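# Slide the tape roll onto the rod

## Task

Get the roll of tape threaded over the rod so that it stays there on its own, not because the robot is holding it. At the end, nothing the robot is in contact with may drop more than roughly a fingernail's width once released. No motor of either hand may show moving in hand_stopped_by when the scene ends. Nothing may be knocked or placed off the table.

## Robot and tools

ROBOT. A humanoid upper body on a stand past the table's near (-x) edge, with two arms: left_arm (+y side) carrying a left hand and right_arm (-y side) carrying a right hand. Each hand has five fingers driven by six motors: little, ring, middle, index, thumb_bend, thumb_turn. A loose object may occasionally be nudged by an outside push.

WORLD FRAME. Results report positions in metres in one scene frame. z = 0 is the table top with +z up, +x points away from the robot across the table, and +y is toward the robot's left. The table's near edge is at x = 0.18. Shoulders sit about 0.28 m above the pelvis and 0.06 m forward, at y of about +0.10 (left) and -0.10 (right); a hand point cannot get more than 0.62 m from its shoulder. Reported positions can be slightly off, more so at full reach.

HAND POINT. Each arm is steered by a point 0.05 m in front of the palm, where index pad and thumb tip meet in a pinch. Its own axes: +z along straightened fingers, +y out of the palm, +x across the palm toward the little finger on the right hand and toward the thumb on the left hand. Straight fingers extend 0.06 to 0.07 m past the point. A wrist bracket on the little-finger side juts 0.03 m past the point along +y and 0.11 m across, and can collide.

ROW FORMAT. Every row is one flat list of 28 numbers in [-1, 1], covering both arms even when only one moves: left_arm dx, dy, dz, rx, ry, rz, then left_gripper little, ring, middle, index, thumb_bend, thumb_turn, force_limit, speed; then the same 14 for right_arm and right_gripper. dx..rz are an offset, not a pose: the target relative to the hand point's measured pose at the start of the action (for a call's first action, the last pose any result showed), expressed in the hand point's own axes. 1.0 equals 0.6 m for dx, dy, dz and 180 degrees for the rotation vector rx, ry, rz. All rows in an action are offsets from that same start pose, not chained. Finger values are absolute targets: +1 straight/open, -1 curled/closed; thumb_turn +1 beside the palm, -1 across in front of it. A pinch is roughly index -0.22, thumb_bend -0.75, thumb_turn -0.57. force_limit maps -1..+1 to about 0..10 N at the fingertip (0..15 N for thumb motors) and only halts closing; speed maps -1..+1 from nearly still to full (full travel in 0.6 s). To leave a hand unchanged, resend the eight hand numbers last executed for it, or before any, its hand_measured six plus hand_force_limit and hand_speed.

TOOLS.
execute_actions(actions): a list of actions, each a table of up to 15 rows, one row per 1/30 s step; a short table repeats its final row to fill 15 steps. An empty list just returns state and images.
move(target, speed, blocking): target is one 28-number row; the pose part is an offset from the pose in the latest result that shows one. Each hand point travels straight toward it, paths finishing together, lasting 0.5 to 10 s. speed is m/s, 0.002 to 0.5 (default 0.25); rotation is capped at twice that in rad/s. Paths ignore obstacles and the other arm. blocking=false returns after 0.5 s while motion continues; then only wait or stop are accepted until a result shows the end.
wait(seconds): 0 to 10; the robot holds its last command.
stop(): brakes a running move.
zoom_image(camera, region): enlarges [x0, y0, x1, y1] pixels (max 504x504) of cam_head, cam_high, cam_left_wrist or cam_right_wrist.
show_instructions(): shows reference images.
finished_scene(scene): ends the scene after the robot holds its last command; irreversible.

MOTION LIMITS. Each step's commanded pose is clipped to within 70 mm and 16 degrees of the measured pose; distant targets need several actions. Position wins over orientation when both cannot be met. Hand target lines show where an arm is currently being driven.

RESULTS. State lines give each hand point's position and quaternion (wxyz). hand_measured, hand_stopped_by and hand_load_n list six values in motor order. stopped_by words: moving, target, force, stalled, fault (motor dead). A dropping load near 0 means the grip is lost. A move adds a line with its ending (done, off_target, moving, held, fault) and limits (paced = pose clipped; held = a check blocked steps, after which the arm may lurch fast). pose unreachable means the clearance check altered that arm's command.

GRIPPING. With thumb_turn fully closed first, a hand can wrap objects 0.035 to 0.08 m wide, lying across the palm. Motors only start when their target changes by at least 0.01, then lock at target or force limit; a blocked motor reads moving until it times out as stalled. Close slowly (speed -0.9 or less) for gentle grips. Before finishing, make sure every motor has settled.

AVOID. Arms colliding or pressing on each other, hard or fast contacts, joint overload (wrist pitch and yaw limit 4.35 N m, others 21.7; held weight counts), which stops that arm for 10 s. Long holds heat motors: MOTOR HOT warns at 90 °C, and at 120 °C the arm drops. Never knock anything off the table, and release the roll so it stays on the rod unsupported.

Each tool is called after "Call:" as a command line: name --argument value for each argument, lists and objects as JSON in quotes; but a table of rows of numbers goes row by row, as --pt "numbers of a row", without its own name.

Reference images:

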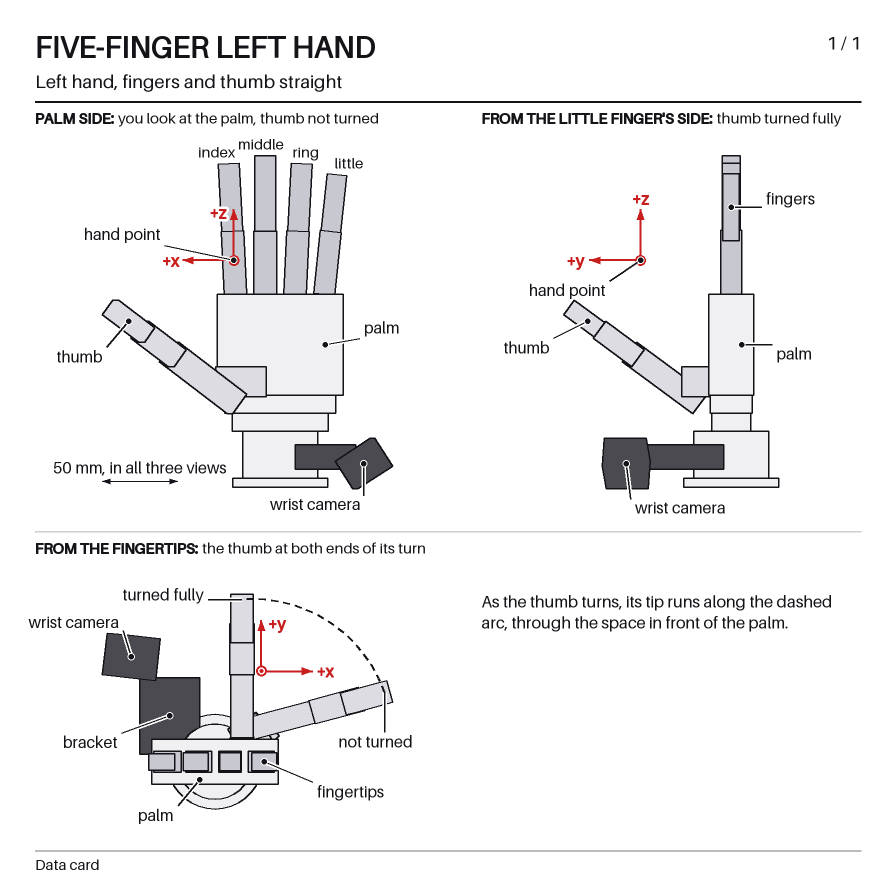

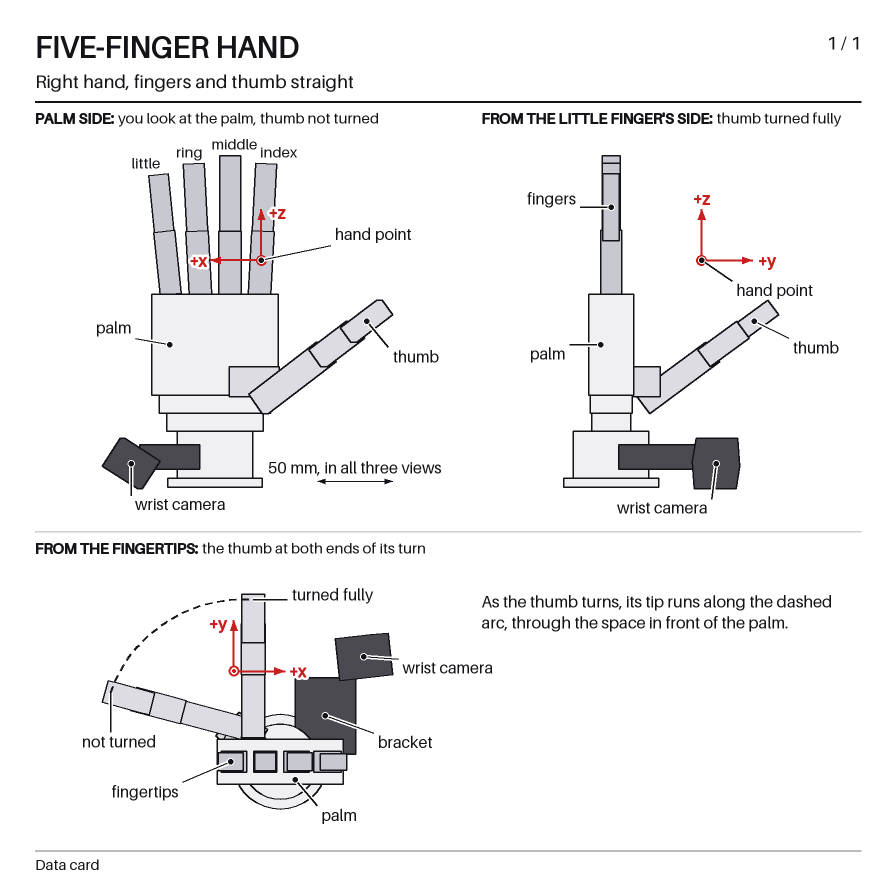

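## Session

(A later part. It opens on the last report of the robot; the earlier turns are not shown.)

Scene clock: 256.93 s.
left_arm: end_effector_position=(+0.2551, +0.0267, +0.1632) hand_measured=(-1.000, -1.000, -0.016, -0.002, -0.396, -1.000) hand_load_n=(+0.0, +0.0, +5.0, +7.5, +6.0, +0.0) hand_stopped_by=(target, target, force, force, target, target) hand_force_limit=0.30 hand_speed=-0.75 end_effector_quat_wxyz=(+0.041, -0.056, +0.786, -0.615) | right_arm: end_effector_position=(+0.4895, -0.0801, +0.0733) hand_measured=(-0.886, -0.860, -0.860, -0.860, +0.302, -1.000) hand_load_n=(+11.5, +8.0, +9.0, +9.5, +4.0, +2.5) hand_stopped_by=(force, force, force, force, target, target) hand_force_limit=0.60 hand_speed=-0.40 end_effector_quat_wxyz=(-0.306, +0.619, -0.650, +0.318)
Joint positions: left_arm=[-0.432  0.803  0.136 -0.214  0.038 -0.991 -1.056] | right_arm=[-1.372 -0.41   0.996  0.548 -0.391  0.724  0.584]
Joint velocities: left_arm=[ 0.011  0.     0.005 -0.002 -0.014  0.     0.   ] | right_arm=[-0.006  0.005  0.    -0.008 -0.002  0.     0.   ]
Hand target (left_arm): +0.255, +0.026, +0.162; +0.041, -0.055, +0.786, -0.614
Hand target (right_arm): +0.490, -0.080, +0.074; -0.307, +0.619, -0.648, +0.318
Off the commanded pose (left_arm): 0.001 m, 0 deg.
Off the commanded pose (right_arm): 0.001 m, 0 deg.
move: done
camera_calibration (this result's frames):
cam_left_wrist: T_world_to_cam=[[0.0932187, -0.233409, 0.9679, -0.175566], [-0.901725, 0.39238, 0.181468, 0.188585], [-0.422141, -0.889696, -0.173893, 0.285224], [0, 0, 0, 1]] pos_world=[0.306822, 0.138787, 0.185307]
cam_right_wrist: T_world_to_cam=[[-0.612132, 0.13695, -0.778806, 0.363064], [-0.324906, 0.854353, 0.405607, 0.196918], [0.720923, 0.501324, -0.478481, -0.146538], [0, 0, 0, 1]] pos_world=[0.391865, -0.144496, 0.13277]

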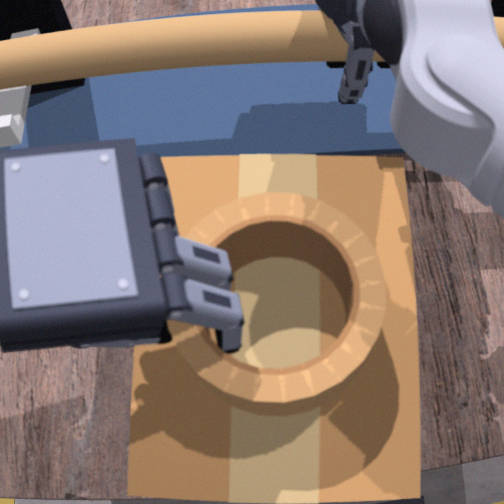

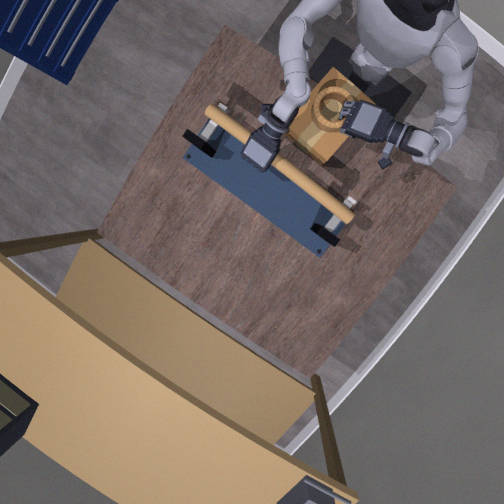

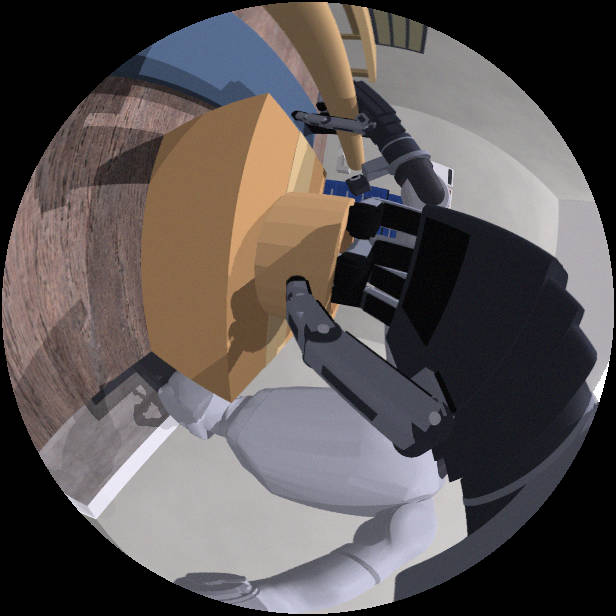

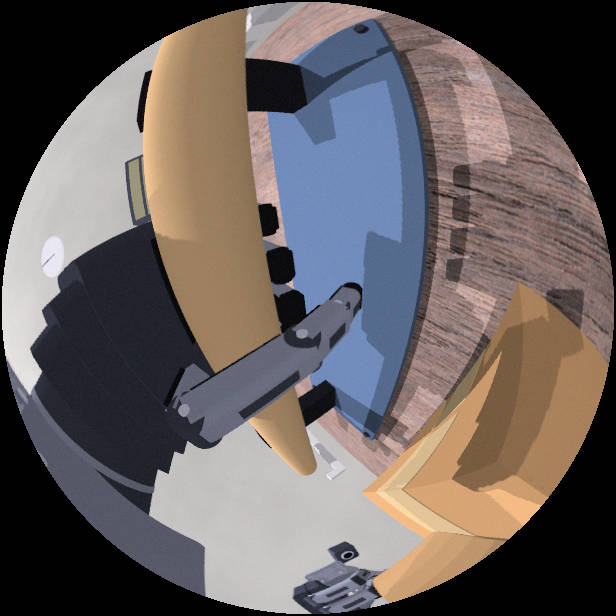

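Call:
execute_actions --actions '[[[0,0,0,0,0,0,-1,-1,-0.7,-0.7,-0.4,-1,0.9,-0.85,0,0,0,0,0,0,-1,-1,-1,-1,-0.6,-1,0.5,-0.7]]]'

Scene clock: 290.40 s.
left_arm: end_effector_position=(+0.2551, +0.0267, +0.1632) hand_measured=(-1.000, -1.000, -0.030, -0.014, -0.396, -1.000) hand_load_n=(+0.0, +0.0, +9.0, +9.5, +9.0, +0.0) hand_stopped_by=(target, target, force, force, target, target) hand_force_limit=0.90 hand_speed=-0.85 end_effector_quat_wxyz=(+0.041, -0.056, +0.786, -0.615) | right_arm: end_effector_position=(+0.4895, -0.0801, +0.0733) hand_measured=(-0.886, -0.860, -0.860, -0.860, +0.188, -1.000) hand_load_n=(+11.0, +8.0, +9.0, +10.0, +12.0, +4.5) hand_stopped_by=(force, force, force, force, force, target) hand_force_limit=0.50 hand_speed=-0.70 end_effector_quat_wxyz=(-0.306, +0.619, -0.650, +0.318)
Joint positions: left_arm=[-0.432  0.803  0.136 -0.214  0.038 -0.991 -1.056] | right_arm=[-1.372 -0.41   0.996  0.548 -0.391  0.724  0.584]
Joint velocities: left_arm=[-0.002  0.014 -0.008  0.006  0.011  0.     0.   ] | right_arm=[-0.009 -0.014  0.005 -0.003  0.011  0.     0.   ]
Hand target (left_arm): +0.255, +0.027, +0.163; +0.041, -0.056, +0.786, -0.615
Hand target (right_arm): +0.490, -0.080, +0.073; -0.306, +0.619, -0.650, +0.318
Off the commanded pose (left_arm): 0.000 m, 0 deg.
Off the commanded pose (right_arm): 0.000 m, 0 deg.
camera_calibration (this result's frames):
cam_left_wrist: T_world_to_cam=[[0.0932193, -0.233409, 0.9679, -0.175566], [-0.901725, 0.39238, 0.181468, 0.188584], [-0.422141, -0.889696, -0.173893, 0.285224], [0, 0, 0, 1]] pos_world=[0.306822, 0.138787, 0.185307]
cam_right_wrist: T_world_to_cam=[[-0.612132, 0.13695, -0.778806, 0.363064], [-0.324906, 0.854353, 0.405607, 0.196918], [0.720923, 0.501324, -0.478481, -0.146537], [0, 0, 0, 1]] pos_world=[0.391865, -0.144496, 0.132769]

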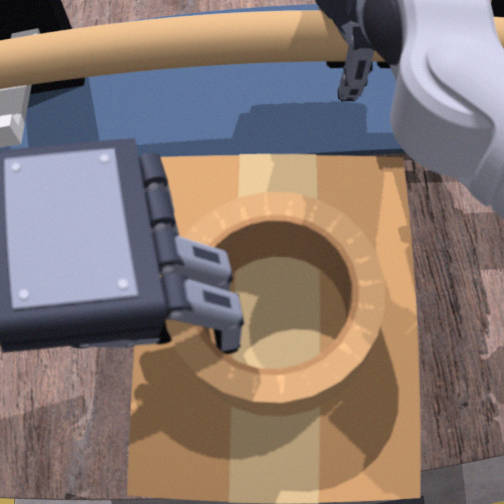

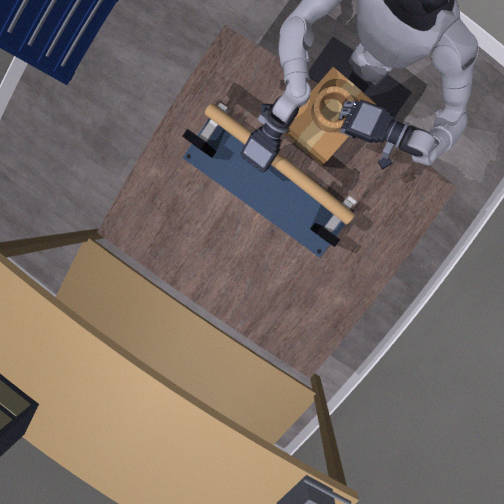

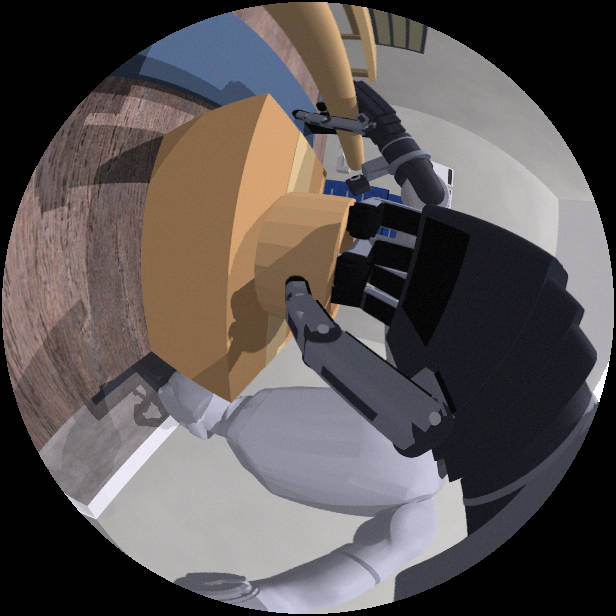

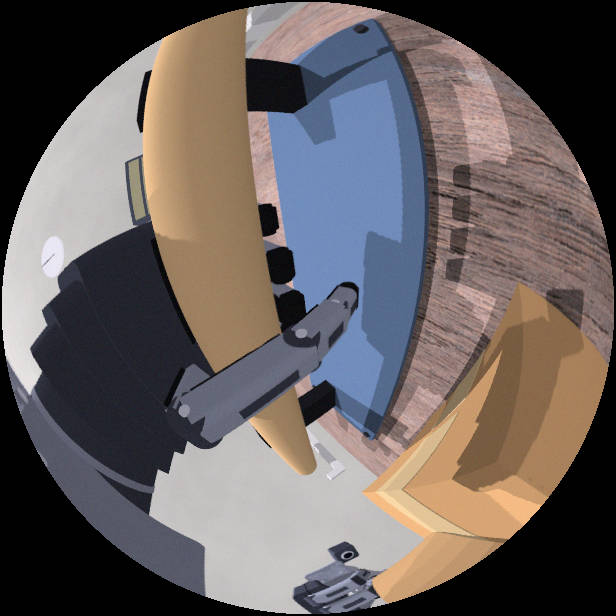

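Call:
move --target '[0, -0.0405, -0.0101, 0, 0, 0, -1, -1, -0.7, -0.7, -0.4, -1, 0.9, -0.85, 0, -0.0437, -0.0252, 0, 0, 0, -1, -1, -1, -1, -0.6, -1, 0.5, -0.7]' --speed 0.06

Scene clock: 307.00 s.
left_arm: end_effector_position=(+0.2552, +0.0251, +0.1871) hand_measured=(-1.000, -1.000, -0.030, -0.014, -0.396, -1.000) hand_load_n=(+0.0, +0.0, +9.0, +9.5, +9.5, +0.0) hand_stopped_by=(target, target, force, force, target, target) hand_force_limit=0.90 hand_speed=-0.85 end_effector_quat_wxyz=(+0.040, -0.055, +0.786, -0.614) | right_arm: end_effector_position=(+0.4933, -0.0805, +0.1038) hand_measured=(-0.886, -0.860, -0.860, -0.860, +0.194, -1.000) hand_load_n=(+11.0, +8.0, +9.0, +10.0, +11.5, +4.5) hand_stopped_by=(force, force, force, force, force, target) hand_force_limit=0.50 hand_speed=-0.70 end_effector_quat_wxyz=(-0.306, +0.620, -0.648, +0.319)
Joint positions: left_arm=[-0.484  0.877  0.134 -0.278 -0.047 -0.874 -1.075] | right_arm=[-1.448 -0.449  0.994  0.507 -0.391  0.747  0.676]
Joint velocities: left_arm=[ 0.     0.     0.015 -0.005 -0.008  0.     0.   ] | right_arm=[ 0.002  0.005 -0.015 -0.003  0.012  0.     0.001]
Hand target (left_arm): +0.255, +0.025, +0.188; +0.039, -0.055, +0.786, -0.614
Hand target (right_arm): +0.493, -0.081, +0.103; -0.305, +0.619, -0.650, +0.318
Off the commanded pose (left_arm): 0.002 m, 0 deg.
Off the commanded pose (right_arm): 0.001 m, 0 deg.
move: done
camera_calibration (this result's frames):
cam_left_wrist: T_world_to_cam=[[0.0932146, -0.235686, 0.967349, -0.198929], [-0.900679, 0.39415, 0.182821, 0.184341], [-0.424369, -0.888312, -0.175536, 0.288828], [0, 0, 0, 1]] pos_world=[0.307145, 0.137027, 0.209432]
cam_right_wrist: T_world_to_cam=[[-0.610129, 0.133321, -0.781004, 0.388146], [-0.327439, 0.855192, 0.401784, 0.187925], [0.721475, 0.500872, -0.478123, -0.134834], [0, 0, 0, 1]] pos_world=[0.395632, -0.144925, 0.163172]

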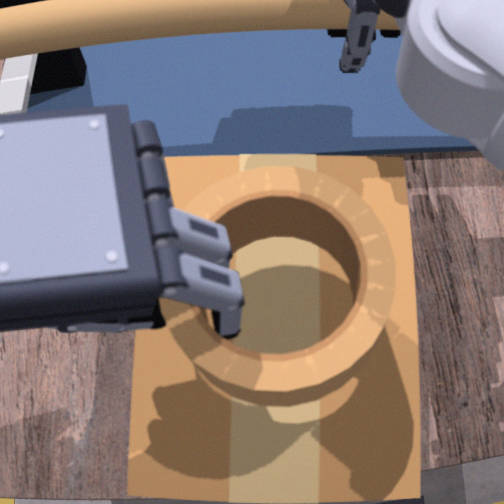

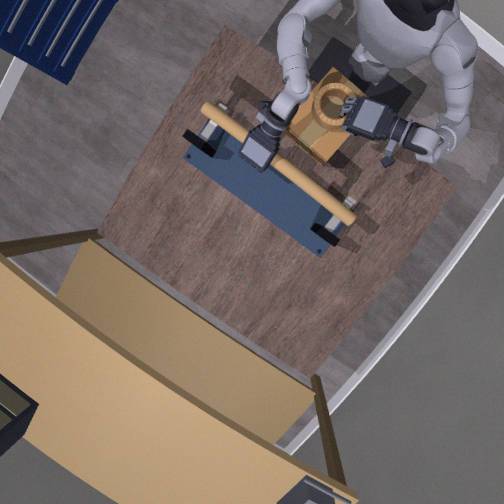

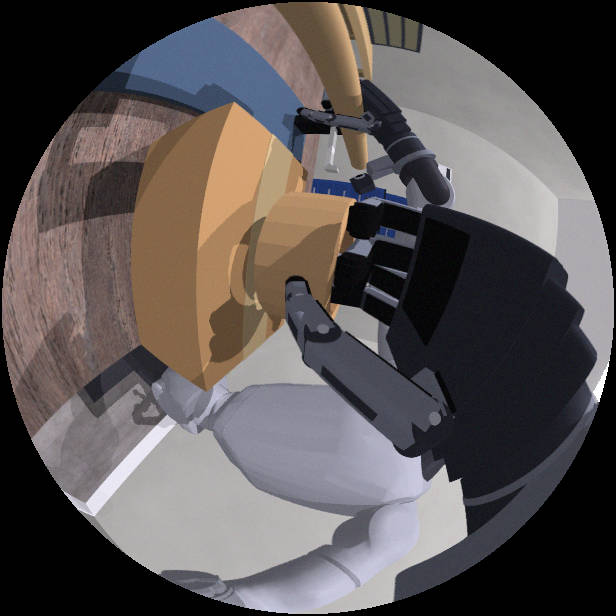

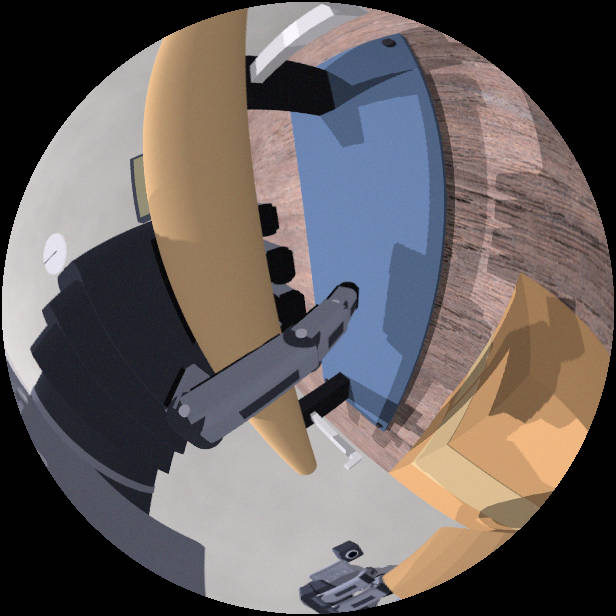

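Call:
move --target '[-0.1507, -0.0393, -0.3267, 0.4277, -0.148, -0.3331, -1, -1, -0.7, -0.7, -0.4, -1, 0.9, -0.85, 0.1478, -0.224, -0.1372, 0.2361, -0.0134, -0.0044, -1, -1, -1, -1, -0.6, -1, 0.5, -0.7]' --speed 0.3

Scene clock: 328.93 s.
left_arm: end_effector_position=(+0.3204, +0.2342, +0.2651) hand_measured=(-1.000, -1.000, -0.030, -0.014, -0.394, -1.000) hand_load_n=(+0.0, +0.0, +7.0, +9.5, +11.5, +0.5) hand_stopped_by=(target, target, force, force, target, target) hand_force_limit=0.90 hand_speed=-0.85 end_effector_quat_wxyz=(+0.027, +0.493, -0.103, +0.863) | right_arm: end_effector_position=(+0.5026, -0.1652, +0.2539) hand_measured=(-0.886, -0.860, -0.860, -0.860, +0.194, -1.000) hand_load_n=(+11.5, +8.0, +9.0, +10.0, +11.5, +4.5) hand_stopped_by=(force, force, force, force, force, target) hand_force_limit=0.50 hand_speed=-0.70 end_effector_quat_wxyz=(+0.518, -0.485, +0.478, -0.518)
Joint positions: left_arm=[ 0.165  0.651  0.396  0.124 -0.918 -0.778 -0.608] | right_arm=[-1.102 -0.977  0.702 -0.165 -0.457  0.695  0.168]
Joint velocities: left_arm=[ 0.006  0.006  0.015 -0.006 -0.002  0.     0.003] | right_arm=[ 0.012 -0.003 -0.002 -0.005  0.008  0.     0.   ]
Hand target (left_arm): +0.320, +0.235, +0.266; +0.027, +0.494, -0.100, +0.863
Hand target (right_arm): +0.502, -0.165, +0.254; +0.519, -0.484, +0.479, -0.516
Off the commanded pose (left_arm): 0.016 m, 4 deg.
Off the commanded pose (right_arm): 0.009 m, 1 deg.
move: off_target (left_arm, right_arm)
camera_calibration (this result's frames):
cam_left_wrist: T_world_to_cam=[[0.179969, 0.97801, 0.10539, -0.314657], [-0.880133, 0.112253, 0.461264, 0.132097], [0.439291, -0.17577, 0.880981, -0.207726], [0, 0, 0, 1]] pos_world=[0.264144, 0.256397, 0.155233]
cam_right_wrist: T_world_to_cam=[[0.0601115, 0.0990268, -0.993267, 0.233745], [-0.544923, 0.836966, 0.0504657, 0.39851], [0.836329, 0.538221, 0.104273, -0.226725], [0, 0, 0, 1]] pos_world=[0.392724, -0.234659, 0.235701]

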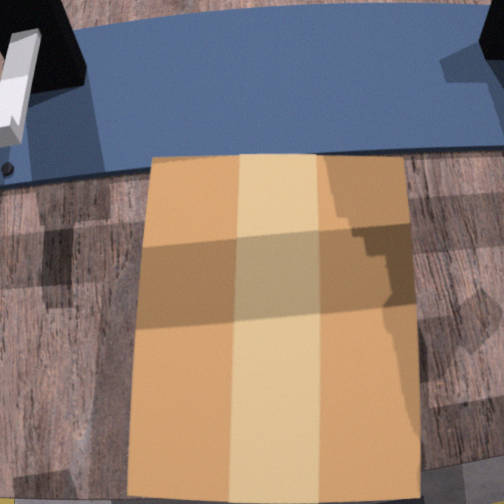

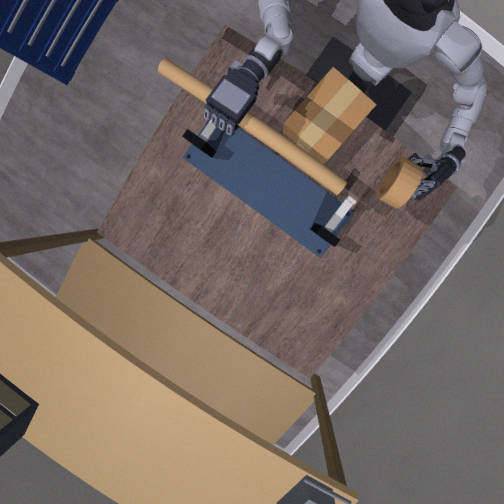

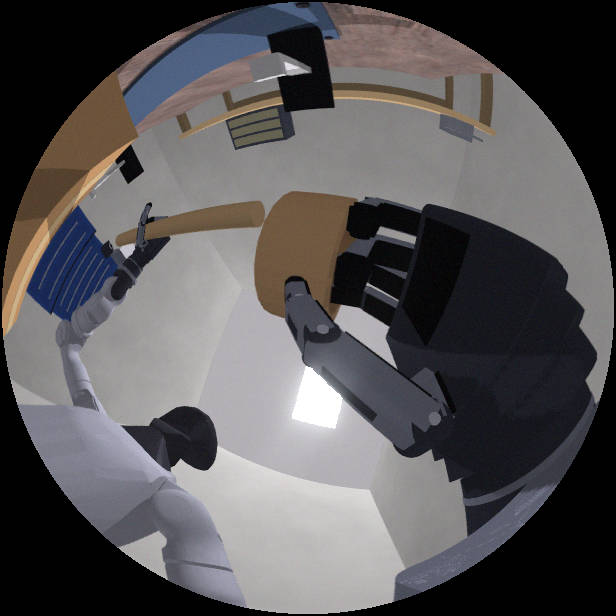

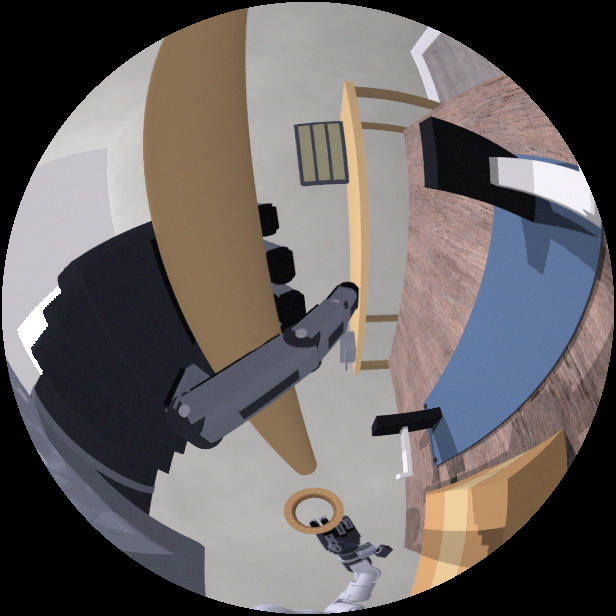

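Call:
zoom_image --camera "cam_high" --region '[300, 130, 460, 250]'

Call:
zoom_image --camera "cam_right_wrist" --region '[250, 420, 410, 580]'

Call:
zoom_image --camera "cam_high" --region '[140, 40, 360, 210]'

Region (300, 130, 460, 250) of cam_high's 504x504 image, scaled by 3.150, with more detail than that image has; it fills the top 378 rows of this view, and the rest is white.

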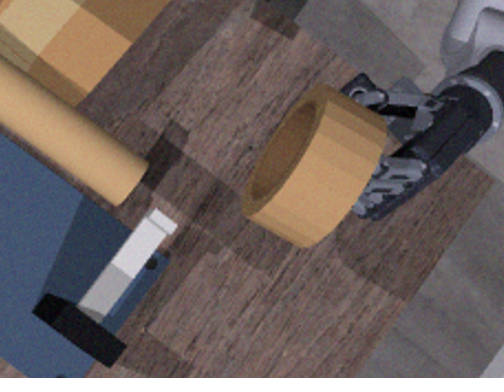

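Region (250, 420, 410, 580) of cam_right_wrist's 616x616 image, scaled by 3.150, with more detail than that image has.

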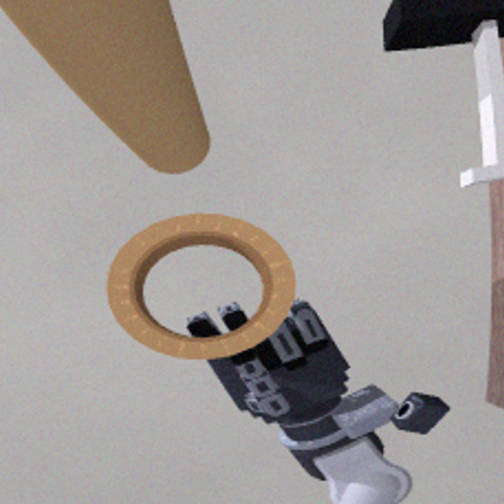

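Region (140, 40, 360, 210) of cam_high's 504x504 image, scaled by 2.291, with more detail than that image has; it fills the top 389 rows of this view, and the rest is white.

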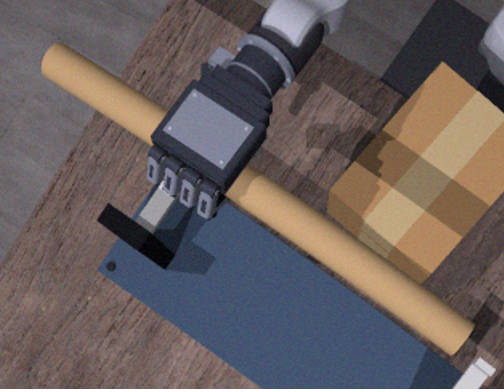

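Call:
move --target '[-0.0458, 0.0428, 0.0928, -0.0125, 0.0052, -0.0218, -1, -1, -0.7, -0.7, -0.4, -1, 0.9, -0.85, -0.0337, 0.0082, -0.0472, 0, 0, 0, -1, -1, -1, -1, -0.6, -1, 0.5, -0.7]' --speed 0.1

Scene clock: 367.17 s.
left_arm: end_effector_position=(+0.3767, +0.1965, +0.2626) hand_measured=(-1.000, -1.000, -0.030, -0.014, -0.394, -1.000) hand_load_n=(+0.0, +0.0, +7.0, +9.5, +11.5, +1.0) hand_stopped_by=(target, target, force, force, target, target) hand_force_limit=0.90 hand_speed=-0.85 end_effector_quat_wxyz=(+0.071, +0.490, -0.100, +0.863) | right_arm: end_effector_position=(+0.4755, -0.1440, +0.2439) hand_measured=(-0.886, -0.860, -0.860, -0.860, +0.194, -1.000) hand_load_n=(+11.0, +8.0, +9.0, +10.0, +11.5, +4.5) hand_stopped_by=(force, force, force, force, force, target) hand_force_limit=0.50 hand_speed=-0.70 end_effector_quat_wxyz=(+0.517, -0.487, +0.479, -0.516)
Joint positions: left_arm=[-0.14   0.636  0.245  0.26  -0.799 -0.71  -0.53 ] | right_arm=[-1.045 -0.978  0.761 -0.4   -0.535  0.911  0.207]
Joint velocities: left_arm=[ 0.    -0.011  0.003  0.     0.     0.     0.   ] | right_arm=[-0.005  0.008  0.017  0.    -0.012  0.001  0.   ]
Hand target (left_arm): +0.377, +0.196, +0.261; +0.071, +0.491, -0.100, +0.862
Hand target (right_arm): +0.475, -0.144, +0.244; +0.516, -0.488, +0.477, -0.518
Off the commanded pose (left_arm): 0.004 m, 1 deg.
Off the commanded pose (right_arm): 0.003 m, 0 deg.
move: off_target (left_arm)
camera_calibration (this result's frames):
cam_left_wrist: T_world_to_cam=[[0.252854, 0.965825, 0.056984, -0.300028], [-0.866916, 0.200022, 0.456562, 0.166065], [0.429561, -0.164844, 0.887865, -0.237194], [0, 0, 0, 1]] pos_world=[0.321717, 0.217458, 0.151874]
cam_right_wrist: T_world_to_cam=[[0.0536276, 0.0975848, -0.993781, 0.226301], [-0.546473, 0.835824, 0.0525847, 0.366537], [0.835758, 0.540255, 0.0981507, -0.212398], [0, 0, 0, 1]] pos_world=[0.365679, -0.213695, 0.226467]

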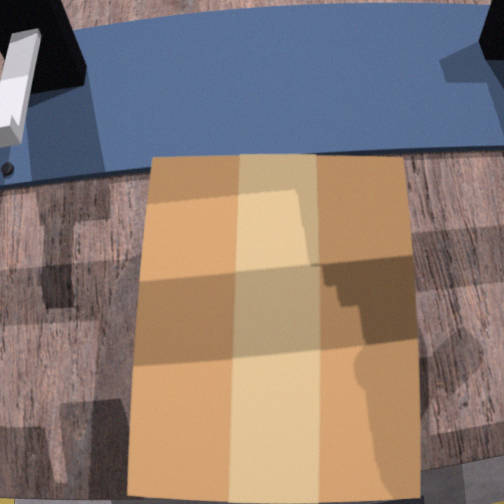

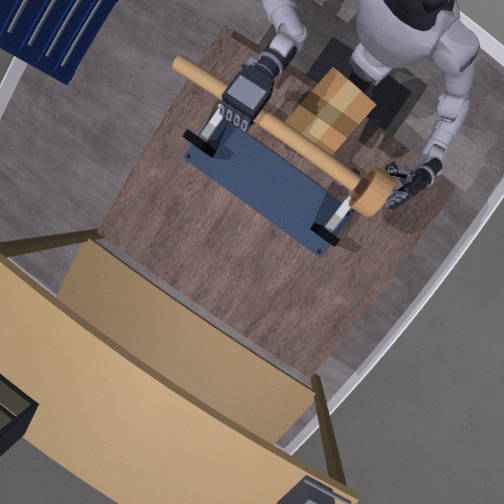

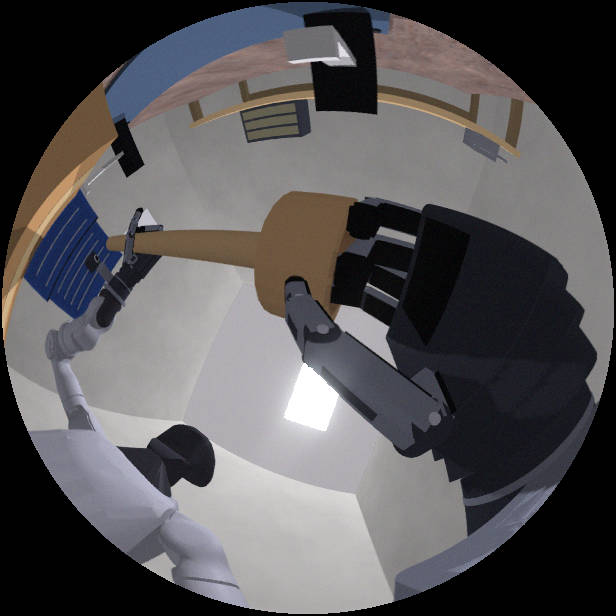

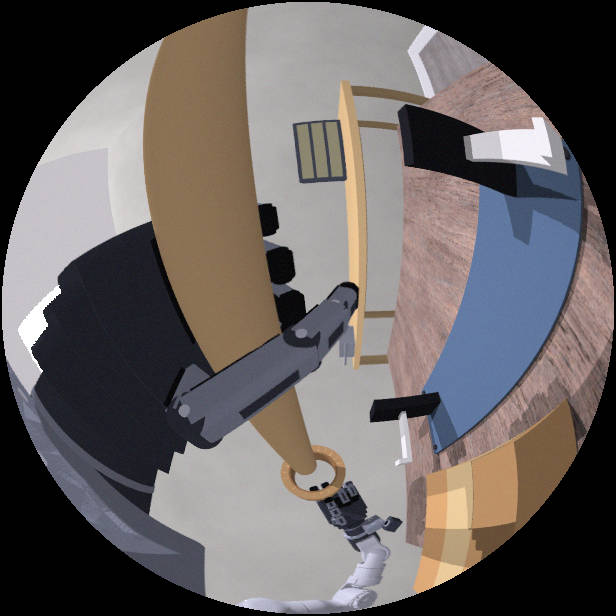

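Call:
execute_actions --actions '[]'

Scene clock: 383.87 s.
left_arm: end_effector_position=(+0.3767, +0.1965, +0.2626) hand_measured=(-1.000, -1.000, -0.030, -0.014, -0.394, -1.000) hand_load_n=(+0.0, +0.0, +7.0, +9.5, +11.5, +0.5) hand_stopped_by=(target, target, force, force, target, target) hand_force_limit=0.90 hand_speed=-0.85 end_effector_quat_wxyz=(+0.071, +0.490, -0.100, +0.863) | right_arm: end_effector_position=(+0.4755, -0.1439, +0.2438) hand_measured=(-0.886, -0.860, -0.860, -0.860, +0.194, -1.000) hand_load_n=(+11.5, +8.0, +9.0, +10.0, +11.5, +4.5) hand_stopped_by=(force, force, force, force, force, target) hand_force_limit=0.50 hand_speed=-0.70 end_effector_quat_wxyz=(+0.517, -0.487, +0.479, -0.516)
Joint positions: left_arm=[-0.14   0.636  0.245  0.26  -0.799 -0.71  -0.53 ] | right_arm=[-1.045 -0.978  0.761 -0.4   -0.535  0.911  0.207]
Joint velocities: left_arm=[ 0.006  0.003 -0.006  0.     0.     0.     0.   ] | right_arm=[-0.008  0.002  0.     0.002  0.     0.     0.   ]
Hand target (left_arm): +0.377, +0.196, +0.261; +0.071, +0.491, -0.100, +0.862
Hand target (right_arm): +0.475, -0.144, +0.244; +0.516, -0.488, +0.477, -0.518
Off the commanded pose (left_arm): 0.004 m, 1 deg.
Off the commanded pose (right_arm): 0.003 m, 0 deg.
camera_calibration (this result's frames):
cam_left_wrist: T_world_to_cam=[[0.252854, 0.965825, 0.056984, -0.300028], [-0.866916, 0.200022, 0.456562, 0.166065], [0.42956, -0.164844, 0.887865, -0.237194], [0, 0, 0, 1]] pos_world=[0.321717, 0.217458, 0.151874]
cam_right_wrist: T_world_to_cam=[[0.0533621, 0.0974099, -0.993813, 0.226296], [-0.546502, 0.835806, 0.0525787, 0.366531], [0.835756, 0.540315, 0.097835, -0.212294], [0, 0, 0, 1]] pos_world=[0.36566, -0.213686, 0.226394]

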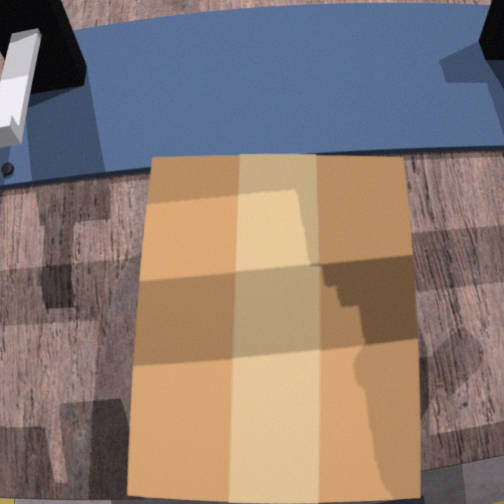

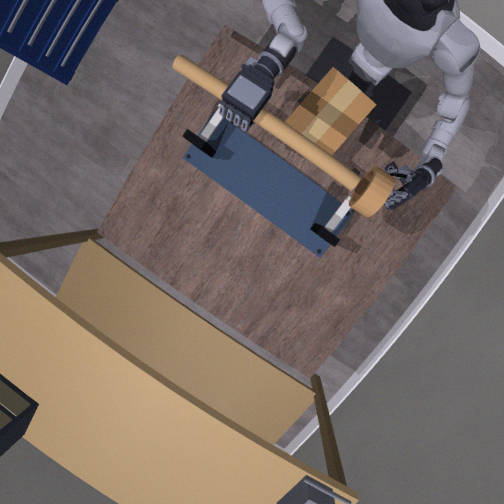

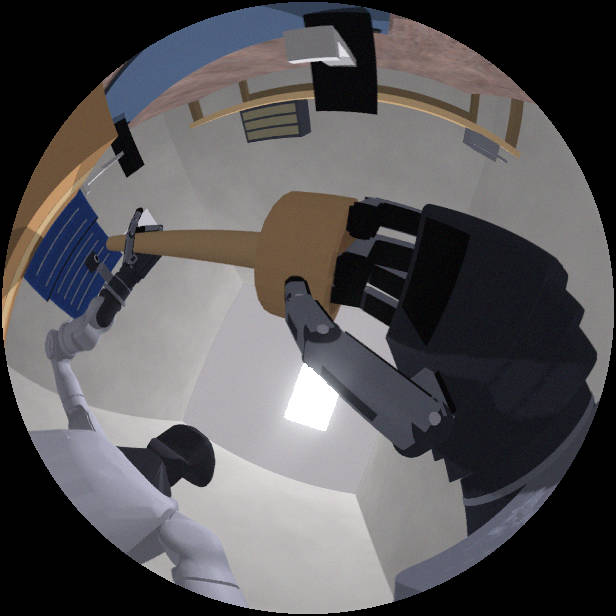

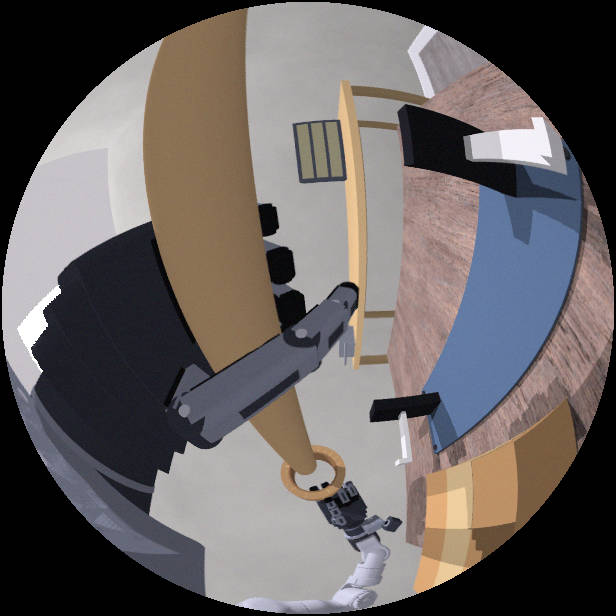

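Call:
zoom_image --camera "cam_right_wrist" --region '[260, 420, 380, 540]'

Call:
zoom_image --camera "cam_high" --region '[310, 130, 450, 250]'

Region (260, 420, 380, 540) of cam_right_wrist's 616x616 image, scaled by 4.200, with more detail than that image has.

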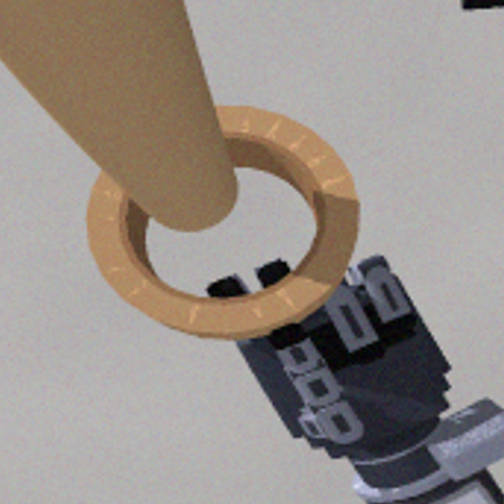

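Region (310, 130, 450, 250) of cam_high's 504x504 image, scaled by 3.600, with more detail than that image has; it fills the top 432 rows of this view, and the rest is white.

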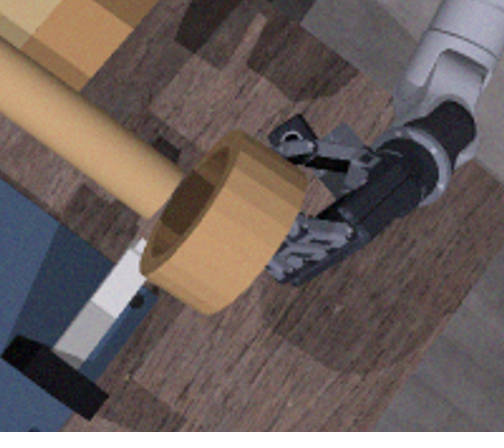

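Call:
move --target '[0.008,0.011,0.0118,0,0,0,-1,-1,-0.7,-0.7,-0.4,-1,0.9,-0.85, 0,0,0,0,0,0,-1,-1,-1,-1,-0.6,-1,0.5,-0.7]' --speed 0.05

Call:
zoom_image --camera "cam_right_wrist" --region '[260, 420, 380, 540]'

Scene clock: 404.13 s.
left_arm: end_effector_position=(+0.3783, +0.1893, +0.2706) hand_measured=(-1.000, -1.000, -0.030, -0.014, -0.394, -1.000) hand_load_n=(+0.0, +0.0, +7.0, +9.5, +11.5, +0.5) hand_stopped_by=(target, target, force, force, target, target) hand_force_limit=0.90 hand_speed=-0.85 end_effector_quat_wxyz=(+0.073, +0.488, -0.097, +0.865) | right_arm: end_effector_position=(+0.4755, -0.1439, +0.2438) hand_measured=(-0.886, -0.860, -0.860, -0.860, +0.194, -1.000) hand_load_n=(+11.5, +8.0, +9.0, +10.0, +11.5, +4.5) hand_stopped_by=(force, force, force, force, force, target) hand_force_limit=0.50 hand_speed=-0.70 end_effector_quat_wxyz=(+0.517, -0.487, +0.479, -0.516)
Joint positions: left_arm=[-0.133  0.638  0.236  0.192 -0.772 -0.676 -0.465] | right_arm=[-1.045 -0.978  0.761 -0.4   -0.535  0.911  0.207]
Joint velocities: left_arm=[ 0.005 -0.008  0.003  0.012  0.009  0.008  0.003] | right_arm=[ 0.005  0.003  0.     0.008 -0.002  0.     0.   ]
Hand target (left_arm): +0.379, +0.188, +0.269; +0.072, +0.490, -0.100, +0.863
Hand target (right_arm): +0.475, -0.144, +0.244; +0.517, -0.487, +0.479, -0.516
Off the commanded pose (left_arm): 0.001 m, 0 deg.
Off the commanded pose (right_arm): 0.000 m, 0 deg.
move: done
camera_calibration (this result's frames):
cam_left_wrist: T_world_to_cam=[[0.252333, 0.96628, 0.0512971, -0.292278], [-0.869099, 0.20301, 0.451059, 0.166923], [0.425436, -0.158399, 0.891019, -0.246734], [0, 0, 0, 1]] pos_world=[0.323793, 0.209453, 0.159545]
cam_right_wrist: T_world_to_cam=[[0.053363, 0.0974016, -0.993814, 0.226295], [-0.54649, 0.835814, 0.0525725, 0.366532], [0.835764, 0.540303, 0.0978305, -0.212296], [0, 0, 0, 1]] pos_world=[0.365659, -0.21369, 0.226395]

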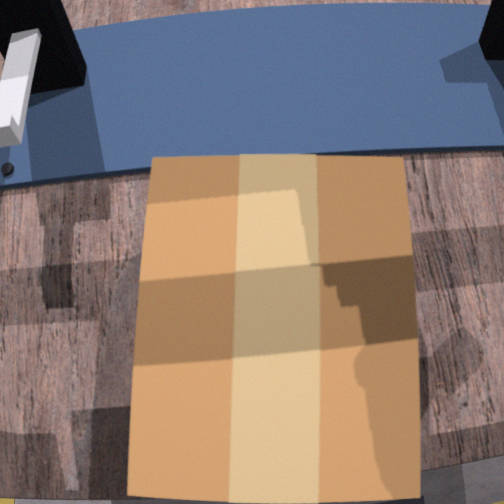

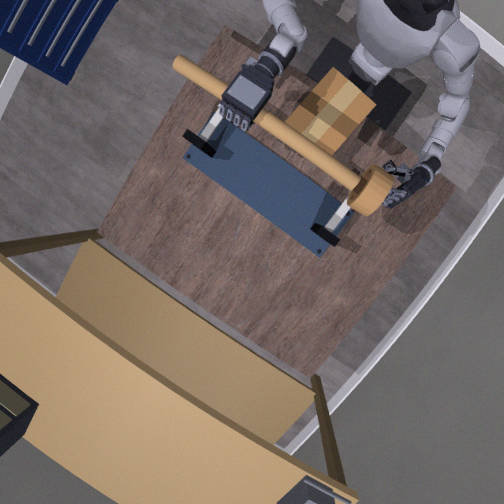

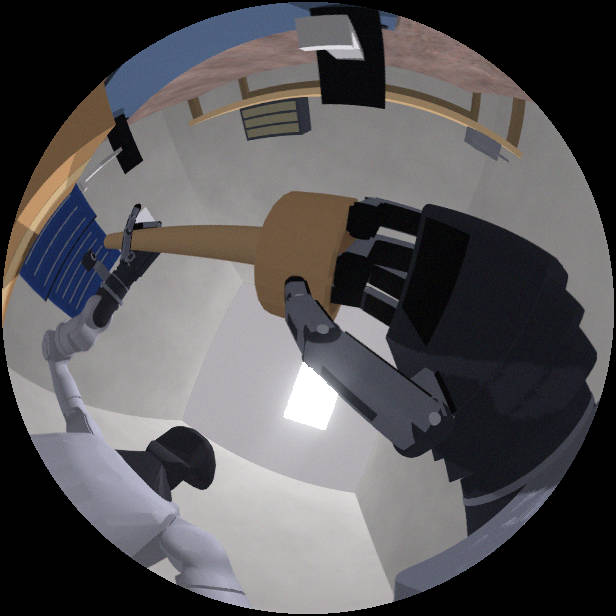

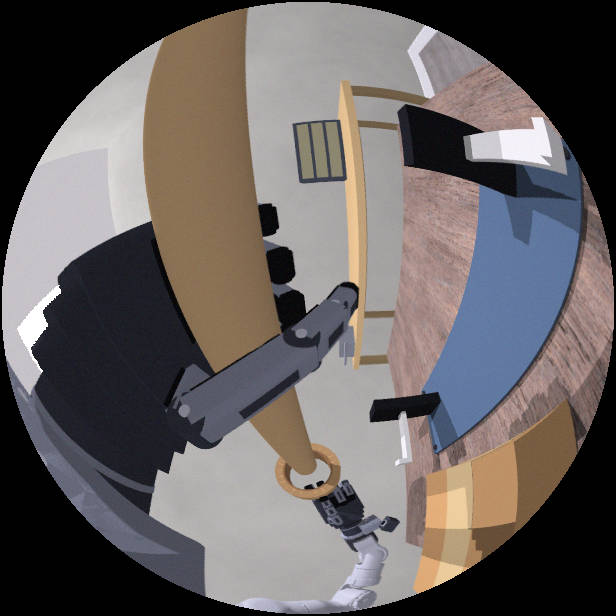

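Region (260, 420, 380, 540) of cam_right_wrist's 616x616 image, scaled by 4.200, with more detail than that image has.

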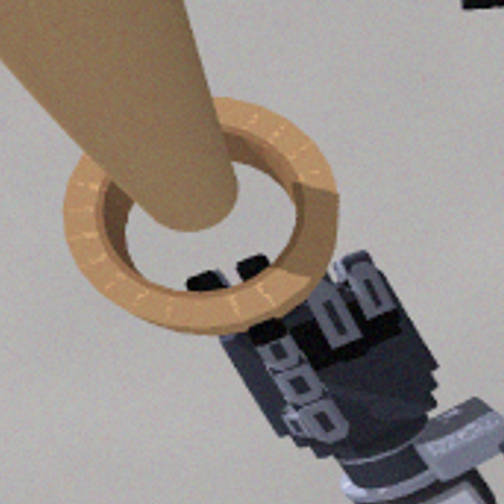

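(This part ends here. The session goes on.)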